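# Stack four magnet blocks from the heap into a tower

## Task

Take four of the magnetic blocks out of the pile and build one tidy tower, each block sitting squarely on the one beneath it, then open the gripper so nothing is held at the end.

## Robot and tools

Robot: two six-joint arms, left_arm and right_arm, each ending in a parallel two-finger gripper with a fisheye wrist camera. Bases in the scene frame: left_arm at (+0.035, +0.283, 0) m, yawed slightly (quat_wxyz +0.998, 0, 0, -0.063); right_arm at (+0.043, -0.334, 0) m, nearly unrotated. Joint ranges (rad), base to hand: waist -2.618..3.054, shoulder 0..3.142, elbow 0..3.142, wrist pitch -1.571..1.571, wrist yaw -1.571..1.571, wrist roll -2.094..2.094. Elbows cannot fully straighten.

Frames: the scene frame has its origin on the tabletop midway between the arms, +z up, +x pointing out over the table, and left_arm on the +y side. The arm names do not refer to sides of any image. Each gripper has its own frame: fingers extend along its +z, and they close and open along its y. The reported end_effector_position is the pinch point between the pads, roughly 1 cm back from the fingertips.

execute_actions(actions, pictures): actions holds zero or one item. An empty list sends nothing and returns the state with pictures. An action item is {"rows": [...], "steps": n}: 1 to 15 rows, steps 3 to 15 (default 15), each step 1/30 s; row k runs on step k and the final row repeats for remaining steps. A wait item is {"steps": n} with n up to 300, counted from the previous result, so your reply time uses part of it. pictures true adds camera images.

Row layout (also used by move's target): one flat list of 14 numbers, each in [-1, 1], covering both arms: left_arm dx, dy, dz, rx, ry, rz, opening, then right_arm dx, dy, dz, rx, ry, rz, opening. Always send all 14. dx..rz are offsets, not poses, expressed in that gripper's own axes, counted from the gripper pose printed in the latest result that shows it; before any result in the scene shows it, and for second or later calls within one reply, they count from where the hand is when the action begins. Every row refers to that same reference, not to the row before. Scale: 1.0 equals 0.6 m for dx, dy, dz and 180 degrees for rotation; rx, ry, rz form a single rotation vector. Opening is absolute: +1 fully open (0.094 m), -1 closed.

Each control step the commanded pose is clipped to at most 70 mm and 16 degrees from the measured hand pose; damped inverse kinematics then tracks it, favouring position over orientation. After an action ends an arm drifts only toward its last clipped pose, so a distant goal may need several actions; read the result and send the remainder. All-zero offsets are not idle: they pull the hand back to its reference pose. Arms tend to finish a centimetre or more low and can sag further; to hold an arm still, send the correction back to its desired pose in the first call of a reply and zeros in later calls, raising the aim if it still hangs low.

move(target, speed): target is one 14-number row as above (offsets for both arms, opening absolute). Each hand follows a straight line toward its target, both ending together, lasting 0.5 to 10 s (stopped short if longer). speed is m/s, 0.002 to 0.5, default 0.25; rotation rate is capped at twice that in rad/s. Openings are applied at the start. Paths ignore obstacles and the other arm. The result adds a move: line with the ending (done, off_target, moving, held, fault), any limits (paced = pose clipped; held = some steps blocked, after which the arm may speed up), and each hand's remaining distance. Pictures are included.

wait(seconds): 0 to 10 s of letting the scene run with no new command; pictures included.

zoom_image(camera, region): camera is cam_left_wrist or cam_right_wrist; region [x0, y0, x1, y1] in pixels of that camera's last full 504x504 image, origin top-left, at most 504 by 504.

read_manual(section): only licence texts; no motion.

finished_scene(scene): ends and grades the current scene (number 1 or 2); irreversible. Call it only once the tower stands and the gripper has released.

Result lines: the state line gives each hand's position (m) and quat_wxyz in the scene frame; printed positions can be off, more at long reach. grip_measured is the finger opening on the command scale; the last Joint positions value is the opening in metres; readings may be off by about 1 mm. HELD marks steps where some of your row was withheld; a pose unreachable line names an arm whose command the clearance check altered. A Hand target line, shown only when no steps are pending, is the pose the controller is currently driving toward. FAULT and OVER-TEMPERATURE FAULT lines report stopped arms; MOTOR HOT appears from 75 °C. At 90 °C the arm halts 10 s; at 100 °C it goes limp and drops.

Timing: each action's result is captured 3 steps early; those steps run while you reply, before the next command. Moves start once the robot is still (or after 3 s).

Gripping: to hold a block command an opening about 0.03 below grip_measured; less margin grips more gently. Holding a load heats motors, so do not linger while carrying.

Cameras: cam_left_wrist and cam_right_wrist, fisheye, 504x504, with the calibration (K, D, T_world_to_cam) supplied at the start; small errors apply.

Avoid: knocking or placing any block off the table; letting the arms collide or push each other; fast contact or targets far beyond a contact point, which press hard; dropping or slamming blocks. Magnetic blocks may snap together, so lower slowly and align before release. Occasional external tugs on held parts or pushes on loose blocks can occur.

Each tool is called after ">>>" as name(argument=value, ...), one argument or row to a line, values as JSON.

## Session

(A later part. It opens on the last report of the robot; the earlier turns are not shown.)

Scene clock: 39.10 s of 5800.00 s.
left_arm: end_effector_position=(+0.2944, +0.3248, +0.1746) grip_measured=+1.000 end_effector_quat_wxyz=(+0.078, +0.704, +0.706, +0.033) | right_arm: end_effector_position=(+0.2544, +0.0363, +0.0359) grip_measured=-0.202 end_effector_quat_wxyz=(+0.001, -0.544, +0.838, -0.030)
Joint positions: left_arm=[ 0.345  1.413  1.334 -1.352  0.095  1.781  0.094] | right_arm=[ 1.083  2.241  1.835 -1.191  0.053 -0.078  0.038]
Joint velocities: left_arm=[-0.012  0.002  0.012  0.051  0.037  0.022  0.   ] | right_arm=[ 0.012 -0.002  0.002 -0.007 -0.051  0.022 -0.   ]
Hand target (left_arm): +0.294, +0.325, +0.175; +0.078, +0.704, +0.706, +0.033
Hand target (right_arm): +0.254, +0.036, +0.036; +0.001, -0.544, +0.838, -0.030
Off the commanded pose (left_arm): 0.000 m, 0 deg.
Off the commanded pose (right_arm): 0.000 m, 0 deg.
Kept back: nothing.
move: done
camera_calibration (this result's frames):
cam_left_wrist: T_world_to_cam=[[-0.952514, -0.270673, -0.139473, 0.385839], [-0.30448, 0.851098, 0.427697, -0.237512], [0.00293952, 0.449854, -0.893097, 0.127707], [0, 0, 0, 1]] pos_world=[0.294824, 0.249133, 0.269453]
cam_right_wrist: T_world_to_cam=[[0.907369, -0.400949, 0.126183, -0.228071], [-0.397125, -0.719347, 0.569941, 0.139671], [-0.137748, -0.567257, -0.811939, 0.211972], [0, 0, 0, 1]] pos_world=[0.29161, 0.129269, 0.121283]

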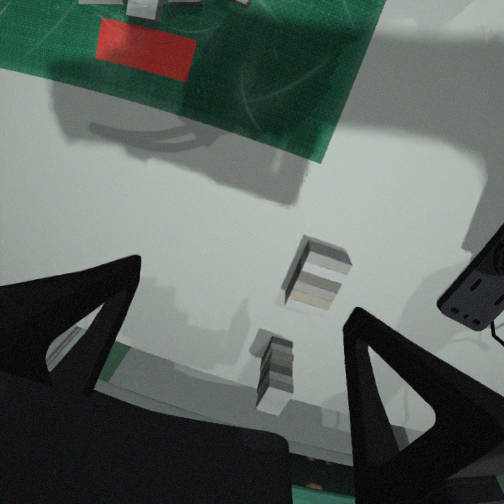

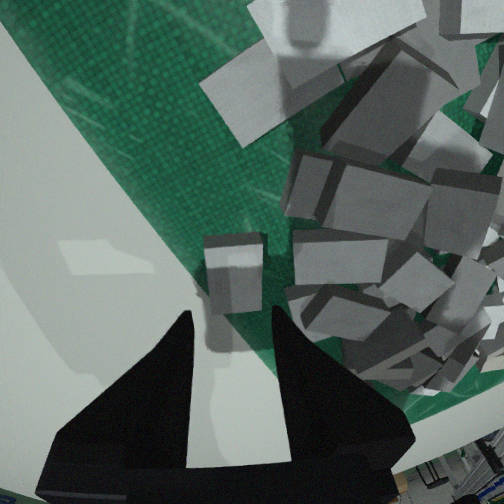

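>>> move(
  target=[0,0,0,0,0,0,1,-0.022,-0.002,0.034,-0.012,-0.012,0,-0.2],
  speed=0.08,
)

>>> move(
  target=[0,0,0,0,0,0,1,0,0,0,0,0,0,-0.53],
)

Scene clock: 40.23 s of 5800.00 s.
left_arm: end_effector_position=(+0.2944, +0.3248, +0.1746) grip_measured=+1.000 end_effector_quat_wxyz=(+0.078, +0.704, +0.706, +0.033) | right_arm: end_effector_position=(+0.2596, +0.0467, +0.0175) grip_measured=-0.202 end_effector_quat_wxyz=(+0.006, -0.546, +0.838, -0.011)
Joint positions: left_arm=[ 0.345  1.413  1.334 -1.352  0.095  1.781  0.094] | right_arm=[ 1.073  2.276  1.821 -1.115  0.025 -0.093  0.038]
Joint velocities: left_arm=[-0.027  0.012 -0.002 -0.051 -0.007  0.022  0.   ] | right_arm=[-0.002 -0.022  0.012  0.007  0.022 -0.037 -0.   ]
Hand target (left_arm): +0.294, +0.325, +0.175; +0.078, +0.704, +0.706, +0.033
Hand target (right_arm): +0.262, +0.047, +0.016; +0.007, -0.545, +0.838, -0.004
Off the commanded pose (left_arm): 0.000 m, 0 deg.
Off the commanded pose (right_arm): 0.003 m, 1 deg.
Kept back: nothing.
move: done
camera_calibration (this result's frames):
cam_left_wrist: T_world_to_cam=[[-0.952514, -0.270673, -0.139473, 0.385839], [-0.30448, 0.851098, 0.427697, -0.237512], [0.00293952, 0.449854, -0.893097, 0.127707], [0, 0, 0, 1]] pos_world=[0.294824, 0.249133, 0.269453]
cam_right_wrist: T_world_to_cam=[[0.910588, -0.400946, 0.100357, -0.226718], [-0.38698, -0.741769, 0.547745, 0.158464], [-0.145175, -0.537606, -0.830604, 0.204463], [0, 0, 0, 1]] pos_world=[0.297452, 0.136563, 0.105782]

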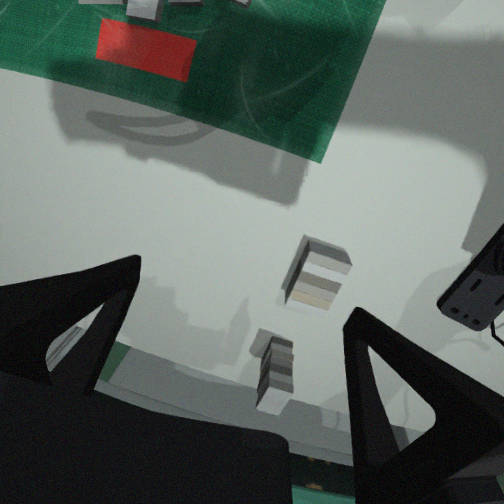

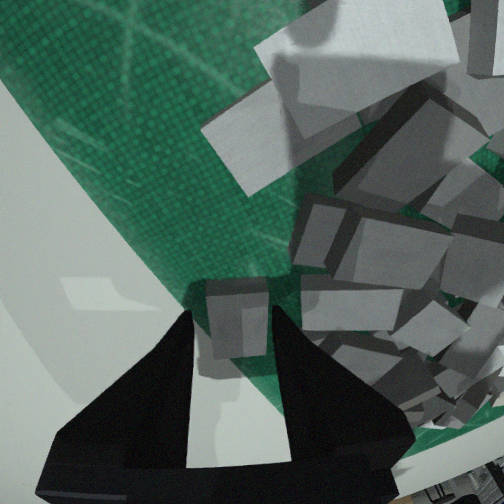

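Scene clock: 40.73 s of 5800.00 s.
left_arm: end_effector_position=(+0.2944, +0.3248, +0.1746) grip_measured=+1.000 end_effector_quat_wxyz=(+0.078, +0.704, +0.706, +0.033) | right_arm: end_effector_position=(+0.2596, +0.0467, +0.0175) grip_measured=-0.479 end_effector_quat_wxyz=(+0.006, -0.546, +0.838, -0.011)
Joint positions: left_arm=[ 0.345  1.413  1.334 -1.352  0.095  1.781  0.094] | right_arm=[ 1.073  2.276  1.821 -1.115  0.025 -0.093  0.024]
Joint velocities: left_arm=[ 0.007 -0.012  0.007 -0.037  0.051 -0.022  0.   ] | right_arm=[-0.017  0.002 -0.017 -0.007 -0.022  0.037  0.   ]
Hand target (left_arm): +0.294, +0.325, +0.175; +0.078, +0.704, +0.706, +0.033
Hand target (right_arm): +0.260, +0.047, +0.018; +0.006, -0.546, +0.838, -0.011
Off the commanded pose (left_arm): 0.000 m, 0 deg.
Off the commanded pose (right_arm): 0.000 m, 0 deg.
Kept back: nothing.
move: done
camera_calibration (this result's frames):
cam_left_wrist: T_world_to_cam=[[-0.952514, -0.270673, -0.139473, 0.385839], [-0.30448, 0.851098, 0.427697, -0.237512], [0.00293952, 0.449854, -0.893097, 0.127707], [0, 0, 0, 1]] pos_world=[0.294824, 0.249133, 0.269453]
cam_right_wrist: T_world_to_cam=[[0.910588, -0.400946, 0.100357, -0.226718], [-0.38698, -0.741769, 0.547745, 0.158464], [-0.145175, -0.537606, -0.830604, 0.204463], [0, 0, 0, 1]] pos_world=[0.297452, 0.136563, 0.105782]

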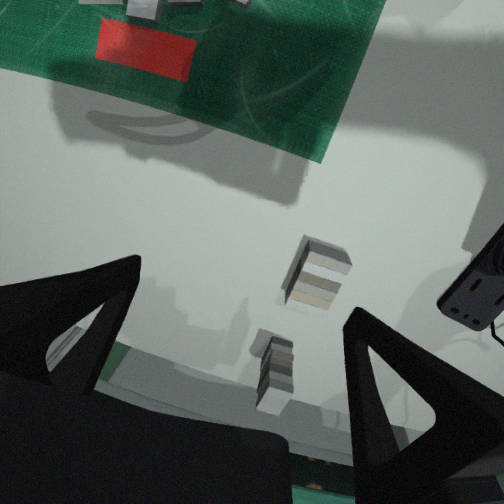

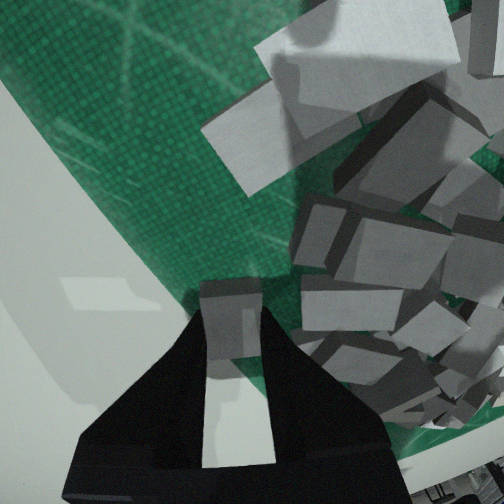

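>>> move(
  target=[0,0,0,0,0,0,1,0,0,-0.08,0,0,0,-0.53],
  speed=0.2,
)

>>> move(
  target=[0,0,0,0,0,0,1,0.216,-0.15,0.0,0,-0.014,-0.273,-0.53],
  speed=0.35,
)

>>> zoom_image(
  camera="cam_right_wrist",
  region=[140, 190, 340, 390],
)

Scene clock: 42.50 s of 5800.00 s.
left_arm: end_effector_position=(+0.2944, +0.3248, +0.1746) grip_measured=+1.000 end_effector_quat_wxyz=(+0.078, +0.704, +0.706, +0.033) | right_arm: end_effector_position=(+0.2554, +0.0391, +0.0479) grip_measured=-0.479 end_effector_quat_wxyz=(-0.015, -0.546, +0.837, -0.022)
Joint positions: left_arm=[ 0.345  1.413  1.334 -1.352  0.095  1.781  0.094] | right_arm=[ 1.073  2.269  1.93  -1.278  0.025 -0.093  0.024]
Joint velocities: left_arm=[-0.002 -0.002 -0.007 -0.037 -0.007 -0.007  0.   ] | right_arm=[ 0.002 -0.002  0.012 -0.037 -0.051  0.022 -0.   ]
Hand target (left_arm): +0.294, +0.325, +0.175; +0.078, +0.704, +0.706, +0.033
Hand target (right_arm): +0.257, +0.047, +0.065; +0.007, -0.546, +0.838, -0.011
Off the commanded pose (left_arm): 0.000 m, 0 deg.
Off the commanded pose (right_arm): 0.020 m, 3 deg.
Kept back: nothing.
move: off_target (right_arm)
camera_calibration (this result's frames):
cam_left_wrist: T_world_to_cam=[[-0.952514, -0.270673, -0.139473, 0.385839], [-0.30448, 0.851098, 0.427697, -0.237512], [0.00293952, 0.449854, -0.893097, 0.127707], [0, 0, 0, 1]] pos_world=[0.294824, 0.249133, 0.269453]
cam_right_wrist: T_world_to_cam=[[0.912848, -0.396892, 0.095844, -0.229481], [-0.373916, -0.718328, 0.586678, 0.128465], [-0.164, -0.571386, -0.804128, 0.229885], [0, 0, 0, 1]] pos_world=[0.295217, 0.132554, 0.131484]

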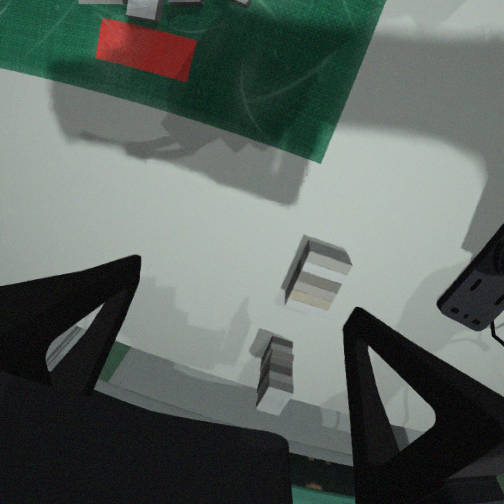

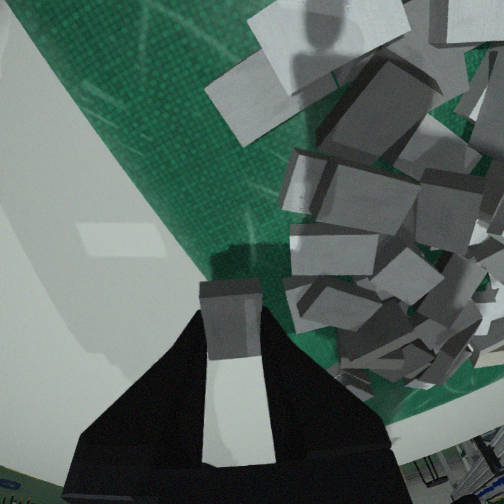

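Scene clock: 44.47 s of 5800.00 s.
left_arm: end_effector_position=(+0.2944, +0.3248, +0.1746) grip_measured=+1.000 end_effector_quat_wxyz=(+0.078, +0.704, +0.706, +0.033) | right_arm: end_effector_position=(+0.2838, -0.1158, +0.0492) grip_measured=-0.479 end_effector_quat_wxyz=(+0.016, +0.845, -0.535, +0.008)
Joint positions: left_arm=[ 0.345  1.413  1.334 -1.352  0.095  1.781  0.094] | right_arm=[ 0.757  1.843  1.3   -1.055  0.023 -1.266  0.024]
Joint velocities: left_arm=[-0.032  0.012  0.032  0.007 -0.051  0.022  0.   ] | right_arm=[ 0.007 -0.022 -0.012 -0.022  0.022 -0.037 -0.   ]
Hand target (left_arm): +0.294, +0.325, +0.175; +0.078, +0.704, +0.706, +0.033
Hand target (right_arm): +0.283, -0.115, +0.055; +0.002, +0.845, -0.534, +0.001
Off the commanded pose (left_arm): 0.000 m, 0 deg.
Off the commanded pose (right_arm): 0.007 m, 2 deg.
Kept back: nothing.
move: done
camera_calibration (this result's frames):
cam_left_wrist: T_world_to_cam=[[-0.952514, -0.270673, -0.139473, 0.385839], [-0.30448, 0.851098, 0.427697, -0.237512], [0.00293952, 0.449854, -0.893097, 0.127707], [0, 0, 0, 1]] pos_world=[0.294824, 0.249133, 0.269453]
cam_right_wrist: T_world_to_cam=[[0.901358, 0.429466, 0.055782, -0.216135], [0.323025, -0.752506, 0.573925, -0.174029], [0.288458, -0.499293, -0.817006, 0.0276846], [0, 0, 0, 1]] pos_world=[0.243045, -0.0243123, 0.134554]

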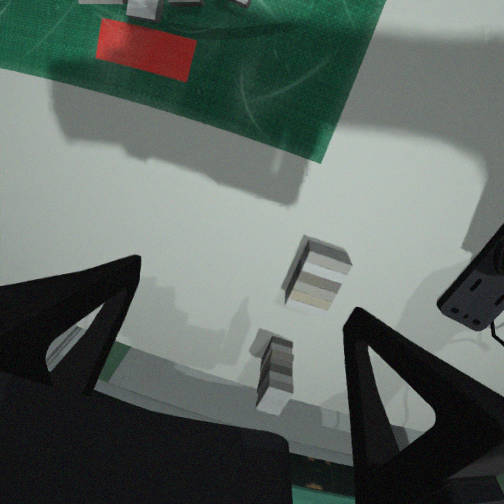

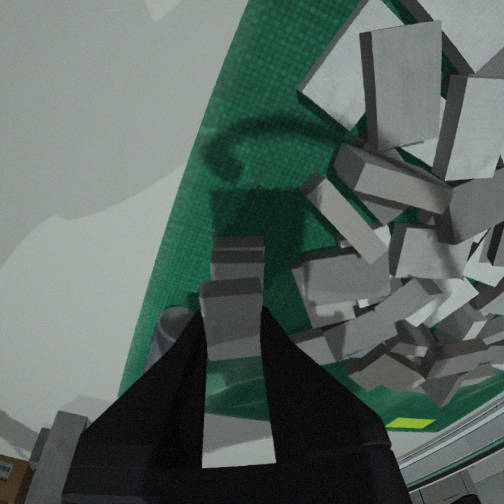

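Region (140, 190, 340, 390) of cam_right_wrist's 504x504 image, scaled by 2.520, with more detail than that image has.

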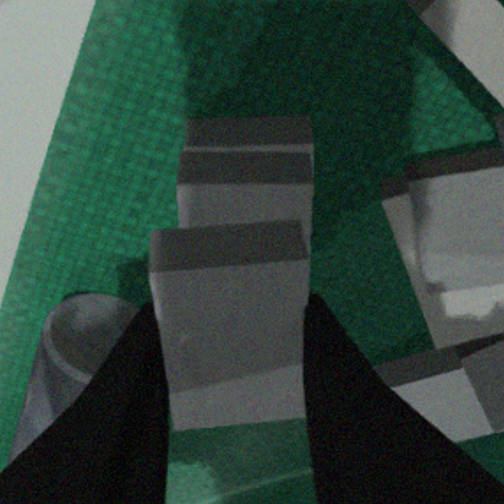

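>>> execute_actions(
  actions=[],
)

Scene clock: 44.80 s of 5800.00 s.
left_arm: end_effector_position=(+0.2944, +0.3248, +0.1746) grip_measured=+1.000 end_effector_quat_wxyz=(+0.078, +0.704, +0.706, +0.033) | right_arm: end_effector_position=(+0.2839, -0.1157, +0.0492) grip_measured=-0.479 end_effector_quat_wxyz=(+0.016, +0.845, -0.534, +0.008)
Joint positions: left_arm=[ 0.345  1.413  1.334 -1.352  0.095  1.781  0.094] | right_arm=[ 0.757  1.843  1.3   -1.055  0.023 -1.268  0.024]
Joint velocities: left_arm=[ 0.007 -0.002 -0.012 -0.066  0.007 -0.022  0.   ] | right_arm=[-0.027 -0.002  0.002 -0.007 -0.081  0.037 -0.001]
Hand target (left_arm): +0.294, +0.325, +0.175; +0.078, +0.704, +0.706, +0.033
Hand target (right_arm): +0.283, -0.115, +0.055; +0.002, +0.845, -0.534, +0.001
Off the commanded pose (left_arm): 0.000 m, 0 deg.
Off the commanded pose (right_arm): 0.007 m, 1 deg.
Kept back: nothing.
Steps of this call (steps 1 to 10: nothing new was sent). Readings (end_effector_position):
1: left_arm (+0.2944, +0.3248, +0.1746) | right_arm (+0.2838, -0.1158, +0.0492)
2: left_arm (+0.2944, +0.3248, +0.1746) | right_arm (+0.2838, -0.1158, +0.0492)
4: left_arm (+0.2944, +0.3248, +0.1746) | right_arm (+0.2839, -0.1157, +0.0492)
8: left_arm (+0.2944, +0.3248, +0.1746) | right_arm (+0.2839, -0.1157, +0.0492)
10: the state above
camera_calibration (this result's frames):
cam_left_wrist: T_world_to_cam=[[-0.952514, -0.270673, -0.139473, 0.385839], [-0.30448, 0.851098, 0.427697, -0.237512], [0.00293952, 0.449854, -0.893097, 0.127707], [0, 0, 0, 1]] pos_world=[0.294824, 0.249133, 0.269453]
cam_right_wrist: T_world_to_cam=[[0.900363, 0.431512, 0.0560764, -0.21572], [0.324632, -0.75192, 0.573786, -0.174383], [0.289761, -0.498412, -0.817083, 0.0274304], [0, 0, 0, 1]] pos_world=[0.242888, -0.0243644, 0.134568]

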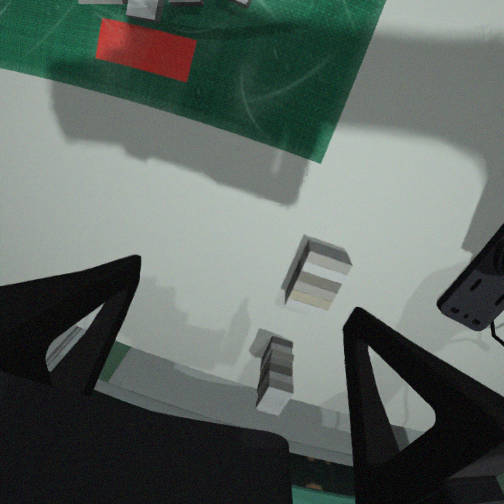

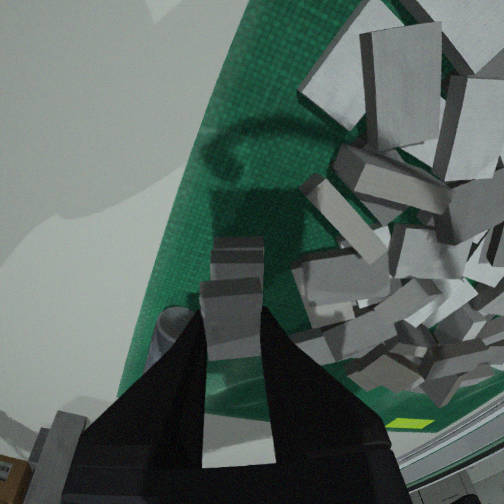

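>>> move(
  target=[0,0,0,0,0,0,1,-0.008,-0.008,0.0,0.01,-0.006,0,-0.53],
  speed=0.05,
)

>>> zoom_image(
  camera="cam_right_wrist",
  region=[140,190,340,390],
)

Scene clock: 45.80 s of 5800.00 s.
left_arm: end_effector_position=(+0.2944, +0.3248, +0.1746) grip_measured=+1.000 end_effector_quat_wxyz=(+0.078, +0.704, +0.706, +0.033) | right_arm: end_effector_position=(+0.2894, -0.1106, +0.0491) grip_measured=-0.479 end_effector_quat_wxyz=(+0.002, +0.846, -0.534, +0.012)
Joint positions: left_arm=[ 0.345  1.413  1.334 -1.352  0.095  1.781  0.094] | right_arm=[ 0.757  1.843  1.3   -1.024  0.023 -1.269  0.024]
Joint velocities: left_arm=[-0.007  0.012 -0.002  0.037 -0.022 -0.066  0.   ] | right_arm=[ 0.007 -0.007 -0.012 -0.007 -0.037 -0.037  0.001]
Hand target (left_arm): +0.294, +0.325, +0.175; +0.078, +0.704, +0.706, +0.033
Hand target (right_arm): +0.286, -0.109, +0.049; -0.002, +0.846, -0.533, +0.008
Off the commanded pose (left_arm): 0.000 m, 0 deg.
Off the commanded pose (right_arm): 0.003 m, 1 deg.
Kept back: nothing.
move: done
camera_calibration (this result's frames):
cam_left_wrist: T_world_to_cam=[[-0.952514, -0.270673, -0.139473, 0.385839], [-0.30448, 0.851098, 0.427697, -0.237512], [0.00293952, 0.449854, -0.893097, 0.127707], [0, 0, 0, 1]] pos_world=[0.294824, 0.249133, 0.269453]
cam_right_wrist: T_world_to_cam=[[0.898641, 0.430413, 0.0847841, -0.223892], [0.31233, -0.763458, 0.565315, -0.169585], [0.308048, -0.481535, -0.820506, 0.0250363], [0, 0, 0, 1]] pos_world=[0.246453, -0.0210489, 0.135394]

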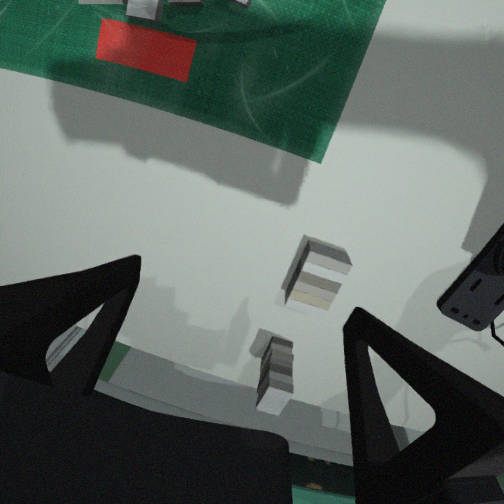

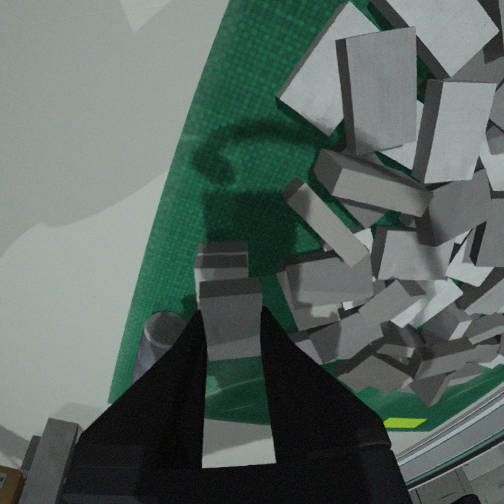

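Region (140, 190, 340, 390) of cam_right_wrist's 504x504 image, scaled by 2.520, with more detail than that image has.

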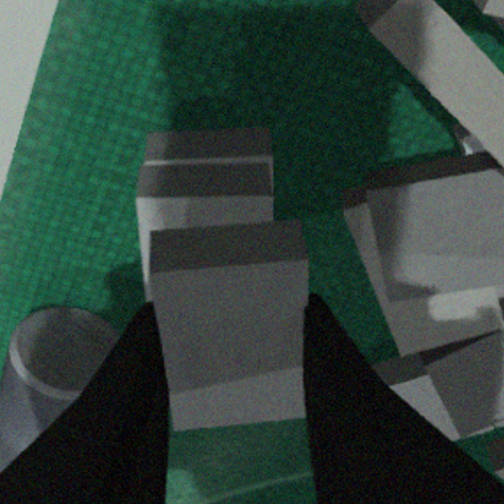

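>>> move(
  target=[0,0,0,0,0,0,1,-0.002,0.007,0.009,0,0,0,-0.53],
  speed=0.03,
)

>>> zoom_image(
  camera="cam_right_wrist",
  region=[140,190,340,390],
)

Scene clock: 46.73 s of 5800.00 s.
left_arm: end_effector_position=(+0.2944, +0.3248, +0.1746) grip_measured=+1.000 end_effector_quat_wxyz=(+0.078, +0.704, +0.706, +0.033) | right_arm: end_effector_position=(+0.2865, -0.1132, +0.0436) grip_measured=-0.479 end_effector_quat_wxyz=(+0.006, +0.846, -0.534, +0.010)
Joint positions: left_arm=[ 0.345  1.413  1.334 -1.352  0.095  1.781  0.094] | right_arm=[ 0.757  1.843  1.277 -1.01   0.023 -1.269  0.024]
Joint velocities: left_arm=[ 0.012 -0.007 -0.007  0.022 -0.051  0.051  0.   ] | right_arm=[-0.007 -0.017 -0.017  0.007  0.022  0.037  0.001]
Hand target (left_arm): +0.294, +0.325, +0.175; +0.078, +0.704, +0.706, +0.033
Hand target (right_arm): +0.285, -0.112, +0.044; +0.002, +0.846, -0.534, +0.012
Off the commanded pose (left_arm): 0.000 m, 0 deg.
Off the commanded pose (right_arm): 0.002 m, 0 deg.
Kept back: nothing.
move: done
camera_calibration (this result's frames):
cam_left_wrist: T_world_to_cam=[[-0.952514, -0.270673, -0.139473, 0.385839], [-0.30448, 0.851098, 0.427697, -0.237512], [0.00293952, 0.449854, -0.893097, 0.127707], [0, 0, 0, 1]] pos_world=[0.294824, 0.249133, 0.269453]
cam_right_wrist: T_world_to_cam=[[0.899139, 0.430874, 0.076793, -0.219481], [0.315819, -0.760228, 0.567725, -0.168345], [0.302998, -0.486211, -0.819629, 0.0210239], [0, 0, 0, 1]] pos_world=[0.24414, -0.0231898, 0.12966]

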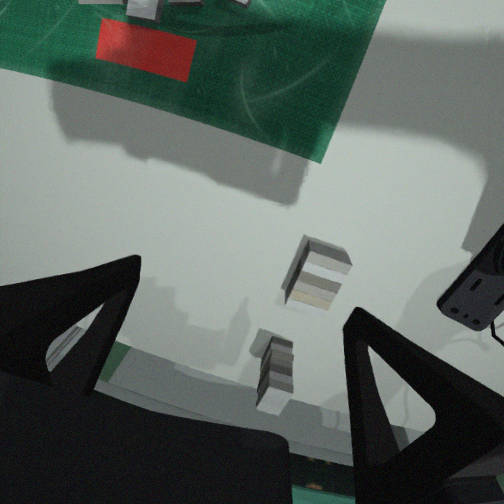

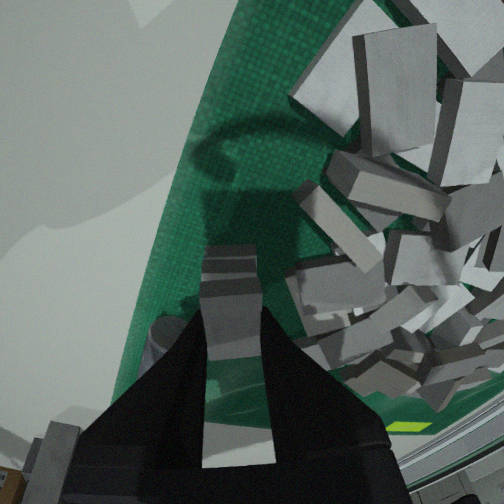

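Region (140, 190, 340, 390) of cam_right_wrist's 504x504 image, scaled by 2.520, with more detail than that image has.

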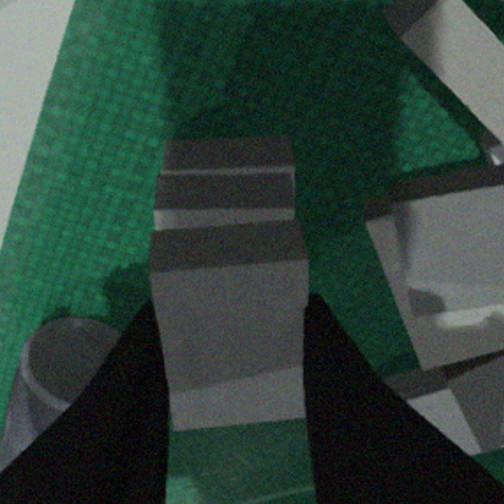

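Good laterally. Descend.

>>> move(
  target=[0,0,0,0,0,0,1,-0.004,0,0.008,0,0,0,-0.53],
  speed=0.03,
)

>>> zoom_image(
  camera="cam_right_wrist",
  region=[140,190,340,390],
)

Scene clock: 47.67 s of 5800.00 s.
left_arm: end_effector_position=(+0.2944, +0.3248, +0.1746) grip_measured=+1.000 end_effector_quat_wxyz=(+0.078, +0.704, +0.706, +0.033) | right_arm: end_effector_position=(+0.2881, -0.1118, +0.0436) grip_measured=-0.479 end_effector_quat_wxyz=(+0.001, +0.846, -0.534, +0.012)
Joint positions: left_arm=[ 0.345  1.413  1.334 -1.352  0.095  1.781  0.094] | right_arm=[ 0.757  1.843  1.277 -1.001  0.023 -1.269  0.024]
Joint velocities: left_arm=[-0.002 -0.017 -0.007  0.051 -0.022 -0.007  0.   ] | right_arm=[ 0.002 -0.012 -0.012  0.007  0.007  0.066  0.   ]
Hand target (left_arm): +0.294, +0.325, +0.175; +0.078, +0.704, +0.706, +0.033
Hand target (right_arm): +0.286, -0.111, +0.039; +0.006, +0.846, -0.534, +0.011
Off the commanded pose (left_arm): 0.000 m, 0 deg.
Off the commanded pose (right_arm): 0.006 m, 1 deg.
Kept back: nothing.
move: done
camera_calibration (this result's frames):
cam_left_wrist: T_world_to_cam=[[-0.952514, -0.270673, -0.139473, 0.385839], [-0.30448, 0.851098, 0.427697, -0.237512], [0.00293952, 0.449854, -0.893097, 0.127707], [0, 0, 0, 1]] pos_world=[0.294824, 0.249133, 0.269453]
cam_right_wrist: T_world_to_cam=[[0.898617, 0.430391, 0.0851472, -0.221827], [0.312172, -0.763605, 0.565205, -0.166938], [0.308278, -0.481322, -0.820545, 0.0203206], [0, 0, 0, 1]] pos_world=[0.245186, -0.0222217, 0.129916]

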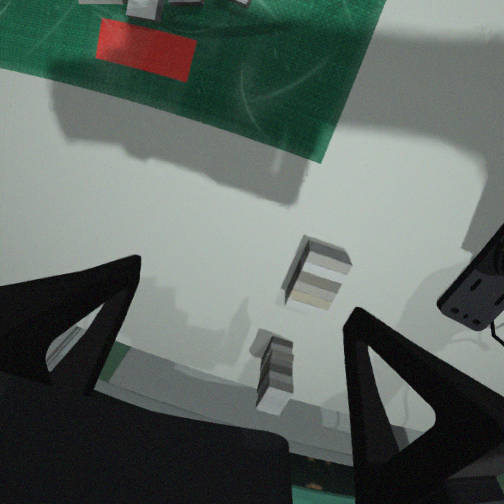

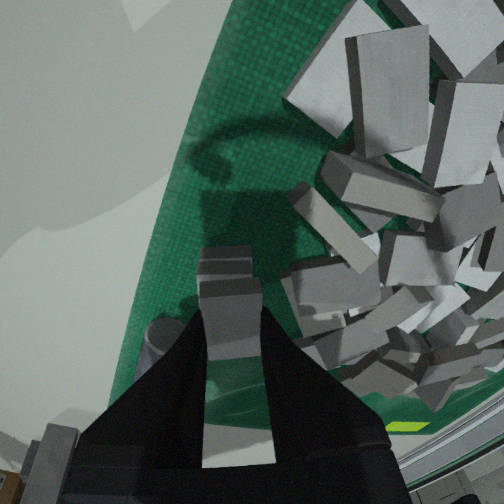

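Region (140, 190, 340, 390) of cam_right_wrist's 504x504 image, scaled by 2.520, with more detail than that image has.

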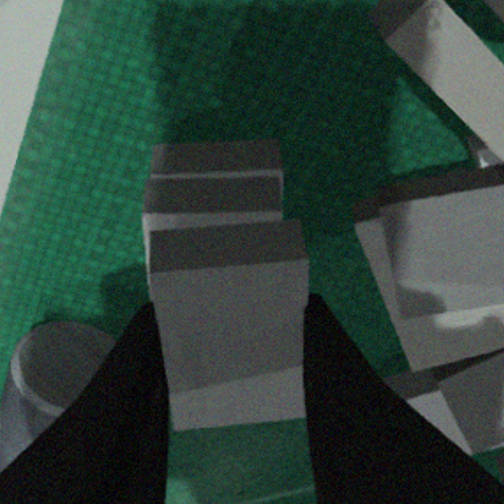

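>>> move(
  target=[0,0,0,0,0,0,1,-0.003,0.007,0.011,0,0,0,-0.53],
  speed=0.03,
)

>>> zoom_image(
  camera="cam_right_wrist",
  region=[140,190,340,390],
)

Scene clock: 48.60 s of 5800.00 s.
left_arm: end_effector_position=(+0.2944, +0.3248, +0.1746) grip_measured=+1.000 end_effector_quat_wxyz=(+0.078, +0.704, +0.706, +0.033) | right_arm: end_effector_position=(+0.2858, -0.1139, +0.0380) grip_measured=-0.479 end_effector_quat_wxyz=(+0.004, +0.845, -0.534, +0.011)
Joint positions: left_arm=[ 0.345  1.413  1.334 -1.352  0.095  1.781  0.094] | right_arm=[ 0.757  1.843  1.253 -0.982  0.023 -1.267  0.024]
Joint velocities: left_arm=[ 0.007 -0.002  0.012  0.022  0.007 -0.007  0.   ] | right_arm=[ 0.007 -0.017  0.012  0.066  0.037 -0.022  0.   ]
Hand target (left_arm): +0.294, +0.325, +0.175; +0.078, +0.704, +0.706, +0.033
Hand target (right_arm): +0.284, -0.112, +0.037; +0.001, +0.845, -0.534, +0.012
Off the commanded pose (left_arm): 0.000 m, 0 deg.
Off the commanded pose (right_arm): 0.003 m, 0 deg.
Kept back: nothing.
move: done
camera_calibration (this result's frames):
cam_left_wrist: T_world_to_cam=[[-0.952514, -0.270673, -0.139473, 0.385839], [-0.30448, 0.851098, 0.427697, -0.237512], [0.00293952, 0.449854, -0.893097, 0.127707], [0, 0, 0, 1]] pos_world=[0.294824, 0.249133, 0.269453]
cam_right_wrist: T_world_to_cam=[[0.899572, 0.429297, 0.0804606, -0.21851], [0.313053, -0.762189, 0.566627, -0.164832], [0.304577, -0.484533, -0.820037, 0.0160518], [0, 0, 0, 1]] pos_world=[0.243277, -0.0240503, 0.124143]

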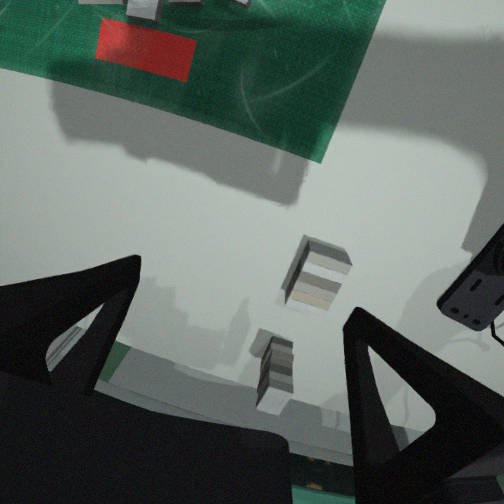

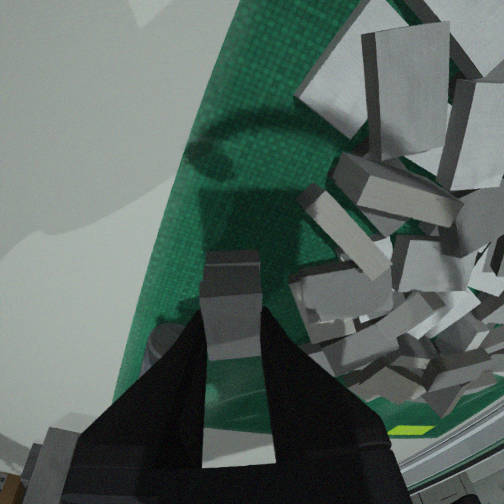

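Region (140, 190, 340, 390) of cam_right_wrist's 504x504 image, scaled by 2.520, with more detail than that image has.

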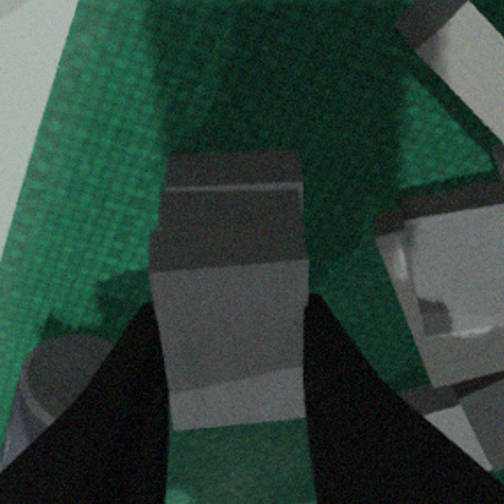

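>>> execute_actions(
  actions=[
    {"rows":[[0,0,0,0,0,0,1,0,0,0,0,0,0,-0.25]],"steps":8},
  ],
)

>>> move(
  target=[0,0,0,0,0,0,1,0,0,-0.06,0,0,0,-0.25],
  speed=0.12,
)

>>> move(
  target=[0,0,0,0,0,0,1,-0.159,-0.097,-0.015,0,0,-0.075,-0.22],
)

Scene clock: 49.03 s of 5800.00 s.
left_arm: end_effector_position=(+0.2944, +0.3248, +0.1746) grip_measured=+1.000 end_effector_quat_wxyz=(+0.078, +0.704, +0.706, +0.033) | right_arm: end_effector_position=(+0.2862, -0.1136, +0.0380) grip_measured=-0.252 end_effector_quat_wxyz=(+0.003, +0.845, -0.534, +0.011)
Joint positions: left_arm=[ 0.345  1.413  1.334 -1.352  0.095  1.781  0.094] | right_arm=[ 0.757  1.843  1.253 -0.98   0.023 -1.267  0.035]
Joint velocities: left_arm=[-0.007 -0.017  0.002 -0.037  0.066  0.007  0.   ] | right_arm=[-0.012 -0.002  0.002 -0.066  0.066  0.007 -0.   ]
Steps of this call (steps 1 to 8: nothing new was sent; steps 9 to 13: the first 5 steps of this action). Readings (end_effector_position):
9: left_arm (+0.2944, +0.3248, +0.1746) | right_arm (+0.2862, -0.1136, +0.0380)
10: left_arm (+0.2944, +0.3248, +0.1746) | right_arm (+0.2862, -0.1136, +0.0380)
12: left_arm (+0.2944, +0.3248, +0.1746) | right_arm (+0.2862, -0.1136, +0.0380)
13: the state above

Scene clock: 50.23 s of 5800.00 s.
left_arm: end_effector_position=(+0.2944, +0.3248, +0.1746) grip_measured=+1.000 end_effector_quat_wxyz=(+0.078, +0.704, +0.706, +0.033) | right_arm: end_effector_position=(+0.2817, -0.1177, +0.0617) grip_measured=-0.252 end_effector_quat_wxyz=(+0.018, +0.845, -0.534, +0.007)
Joint positions: left_arm=[ 0.345  1.413  1.334 -1.352  0.095  1.781  0.094] | right_arm=[ 0.757  1.823  1.325 -1.104  0.023 -1.267  0.035]
Joint velocities: left_arm=[ 0.012 -0.027 -0.012 -0.022 -0.037 -0.022  0.   ] | right_arm=[-0.017  0.022  0.007 -0.066  0.066 -0.007  0.   ]
Hand target (left_arm): +0.294, +0.325, +0.175; +0.078, +0.704, +0.706, +0.033
Hand target (right_arm): +0.285, -0.113, +0.074; +0.003, +0.845, -0.534, +0.011
Off your previous action's commanded pose (left_arm): 0.000 m, 0 deg at its last step (step 3 of this call).
Off your previous action's commanded pose (right_arm): 0.001 m, 0 deg at its last step (step 3 of this call).
Off the commanded pose (left_arm): 0.000 m, 0 deg.
Off the commanded pose (right_arm): 0.014 m, 2 deg.
Kept back: nothing.
move: off_target (right_arm)
camera_calibration (this result's frames):
cam_left_wrist: T_world_to_cam=[[-0.952514, -0.270673, -0.139473, 0.385839], [-0.30448, 0.851098, 0.427697, -0.237512], [0.00293952, 0.449854, -0.893097, 0.127707], [0, 0, 0, 1]] pos_world=[0.294824, 0.249133, 0.269453]
cam_right_wrist: T_world_to_cam=[[0.901005, 0.430623, 0.0524732, -0.213622], [0.325356, -0.750799, 0.574842, -0.182529], [0.286937, -0.500864, -0.81658, 0.0377671], [0, 0, 0, 1]] pos_world=[0.241024, -0.0261362, 0.146975]

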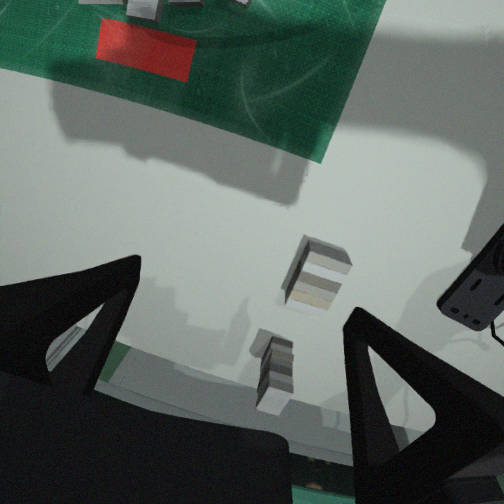

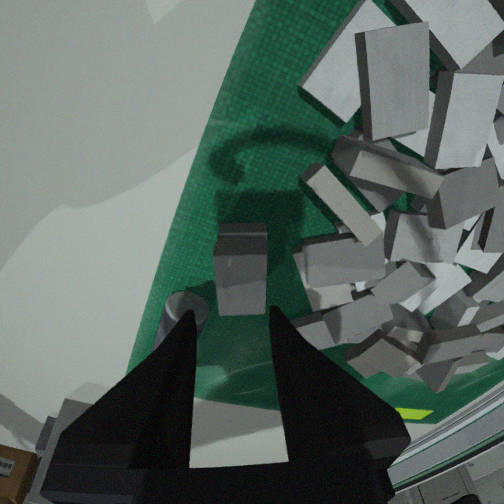

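Scene clock: 51.43 s of 5800.00 s.
left_arm: end_effector_position=(+0.2944, +0.3248, +0.1746) grip_measured=+1.000 end_effector_quat_wxyz=(+0.078, +0.704, +0.706, +0.033) | right_arm: end_effector_position=(+0.2937, -0.0117, +0.0618) grip_measured=-0.222 end_effector_quat_wxyz=(+0.026, +0.900, -0.435, +0.008)
Joint positions: left_arm=[ 0.345  1.413  1.334 -1.352  0.095  1.781  0.094] | right_arm=[ 0.93   2.172  1.827 -1.273  0.026 -1.321  0.037]
Joint velocities: left_arm=[-0.027 -0.027 -0.017  0.007  0.022  0.095  0.   ] | right_arm=[ 0.017 -0.012  0.002 -0.022 -0.037 -0.007  0.001]
Hand target (left_arm): +0.294, +0.325, +0.175; +0.078, +0.704, +0.706, +0.033
Hand target (right_arm): +0.295, -0.007, +0.067; +0.020, +0.902, -0.431, +0.006
Off the commanded pose (left_arm): 0.000 m, 0 deg.
Off the commanded pose (right_arm): 0.007 m, 1 deg.
Kept back: nothing.
move: done
camera_calibration (this result's frames):
cam_left_wrist: T_world_to_cam=[[-0.952514, -0.270673, -0.139473, 0.385839], [-0.30448, 0.851098, 0.427697, -0.237512], [0.00293952, 0.449854, -0.893097, 0.127707], [0, 0, 0, 1]] pos_world=[0.294824, 0.249133, 0.269453]
cam_right_wrist: T_world_to_cam=[[0.781856, 0.622458, 0.0353179, -0.231844], [0.491179, -0.649869, 0.580011, -0.154662], [0.383985, -0.436138, -0.813842, 0.05956], [0, 0, 0, 1]] pos_world=[0.234365, 0.0697798, 0.146366]

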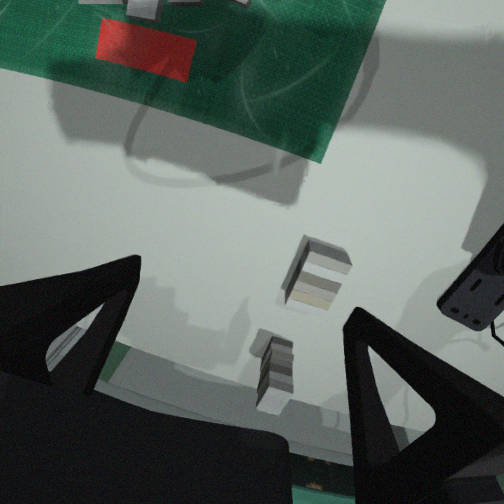

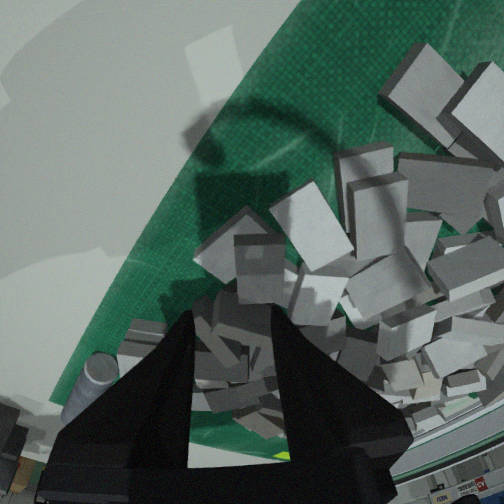

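>>> move(
  target=[0,0,0,0,0,0,1,-0.008,-0.018,0.02,0.013,-0.012,0,-0.22],
  speed=0.08,
)

>>> zoom_image(
  camera="cam_right_wrist",
  region=[140,190,340,390],
)

Scene clock: 52.57 s of 5800.00 s.
left_arm: end_effector_position=(+0.2944, +0.3248, +0.1746) grip_measured=+1.000 end_effector_quat_wxyz=(+0.078, +0.704, +0.706, +0.033) | right_arm: end_effector_position=(+0.3007, -0.0012, +0.0533) grip_measured=-0.222 end_effector_quat_wxyz=(-0.001, +0.901, -0.434, +0.011)
Joint positions: left_arm=[ 0.345  1.413  1.334 -1.352  0.095  1.781  0.094] | right_arm=[ 0.93   2.172  1.794 -1.186  0.022 -1.323  0.037]
Joint velocities: left_arm=[-0.017 -0.012 -0.002  0.007 -0.022  0.037  0.   ] | right_arm=[ 0.012  0.007 -0.002 -0.037 -0.051 -0.11  -0.001]
Hand target (left_arm): +0.294, +0.325, +0.175; +0.078, +0.704, +0.706, +0.033
Hand target (right_arm): +0.299, -0.002, +0.049; -0.000, +0.900, -0.435, +0.000
Off the commanded pose (left_arm): 0.000 m, 0 deg.
Off the commanded pose (right_arm): 0.004 m, 1 deg.
Kept back: nothing.
move: done
camera_calibration (this result's frames):
cam_left_wrist: T_world_to_cam=[[-0.952514, -0.270673, -0.139473, 0.385839], [-0.30448, 0.851098, 0.427697, -0.237512], [0.00293952, 0.449854, -0.893097, 0.127707], [0, 0, 0, 1]] pos_world=[0.294824, 0.249133, 0.269453]
cam_right_wrist: T_world_to_cam=[[0.77846, 0.621646, 0.086925, -0.245234], [0.476105, -0.675018, 0.563627, -0.140951], [0.409052, -0.397376, -0.821443, 0.0474337], [0, 0, 0, 1]] pos_world=[0.238609, 0.0761533, 0.139725]

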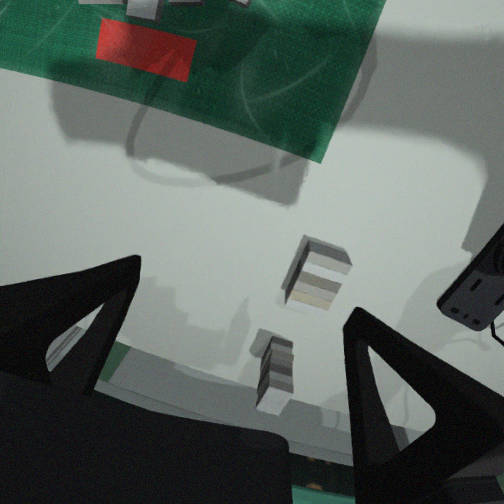

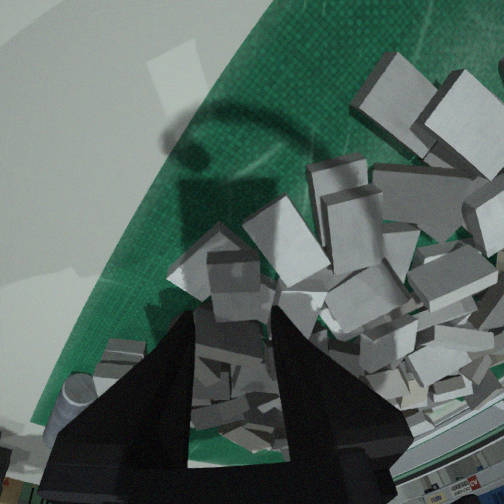

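Region (140, 190, 340, 390) of cam_right_wrist's 504x504 image, scaled by 2.520, with more detail than that image has.

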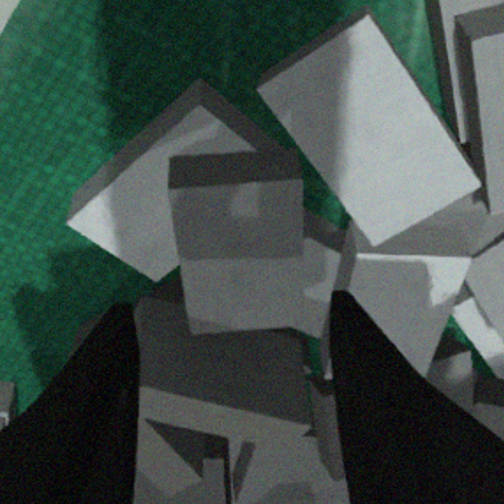

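>>> move(
  target=[0,0,0,0,0,0,1,-0.005,0,0.036,0,0,0,-0.27],
  speed=0.05,
)

>>> zoom_image(
  camera="cam_right_wrist",
  region=[140,190,340,390],
)

Scene clock: 53.67 s of 5800.00 s.
left_arm: end_effector_position=(+0.2944, +0.3248, +0.1746) grip_measured=+1.000 end_effector_quat_wxyz=(+0.078, +0.704, +0.706, +0.033) | right_arm: end_effector_position=(+0.3017, +0.0002, +0.0341) grip_measured=-0.268 end_effector_quat_wxyz=(-0.001, +0.901, -0.434, +0.011)
Joint positions: left_arm=[ 0.345  1.413  1.334 -1.352  0.095  1.781  0.094] | right_arm=[ 0.93   2.192  1.749 -1.121  0.022 -1.323  0.034]
Joint velocities: left_arm=[-0.002 -0.002 -0.012 -0.037  0.007 -0.037  0.   ] | right_arm=[-0.012  0.007  0.022  0.037 -0.007  0.007  0.   ]
Hand target (left_arm): +0.294, +0.325, +0.175; +0.078, +0.704, +0.706, +0.033
Hand target (right_arm): +0.300, +0.001, +0.032; -0.001, +0.901, -0.434, +0.011
Off the commanded pose (left_arm): 0.000 m, 0 deg.
Off the commanded pose (right_arm): 0.004 m, 0 deg.
Kept back: nothing.
move: done
camera_calibration (this result's frames):
cam_left_wrist: T_world_to_cam=[[-0.952514, -0.270673, -0.139473, 0.385839], [-0.30448, 0.851098, 0.427697, -0.237512], [0.00293952, 0.449854, -0.893097, 0.127707], [0, 0, 0, 1]] pos_world=[0.294824, 0.249133, 0.269453]
cam_right_wrist: T_world_to_cam=[[0.77844, 0.621619, 0.0872936, -0.245209], [0.475974, -0.675189, 0.563532, -0.129677], [0.409242, -0.397126, -0.821469, 0.0317364], [0, 0, 0, 1]] pos_world=[0.239615, 0.0774737, 0.120552]

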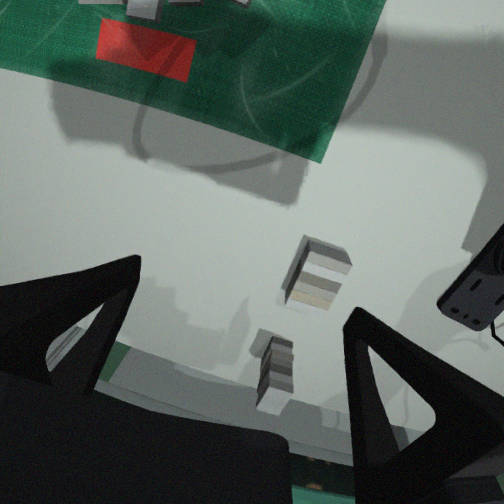

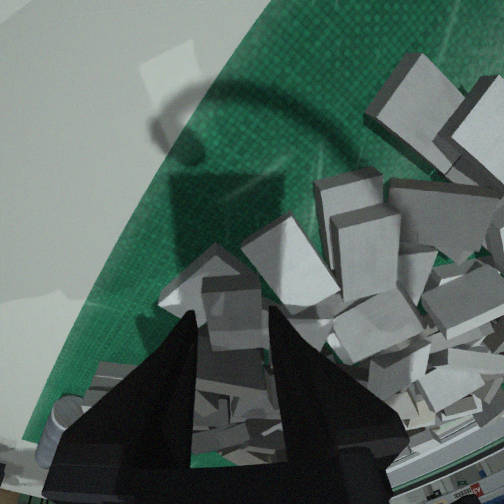

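Region (140, 190, 340, 390) of cam_right_wrist's 504x504 image, scaled by 2.520, with more detail than that image has.

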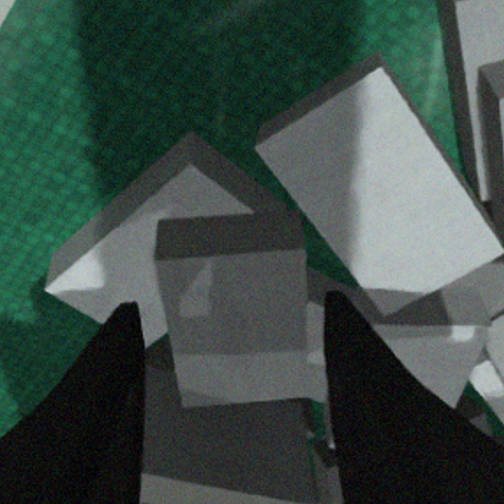

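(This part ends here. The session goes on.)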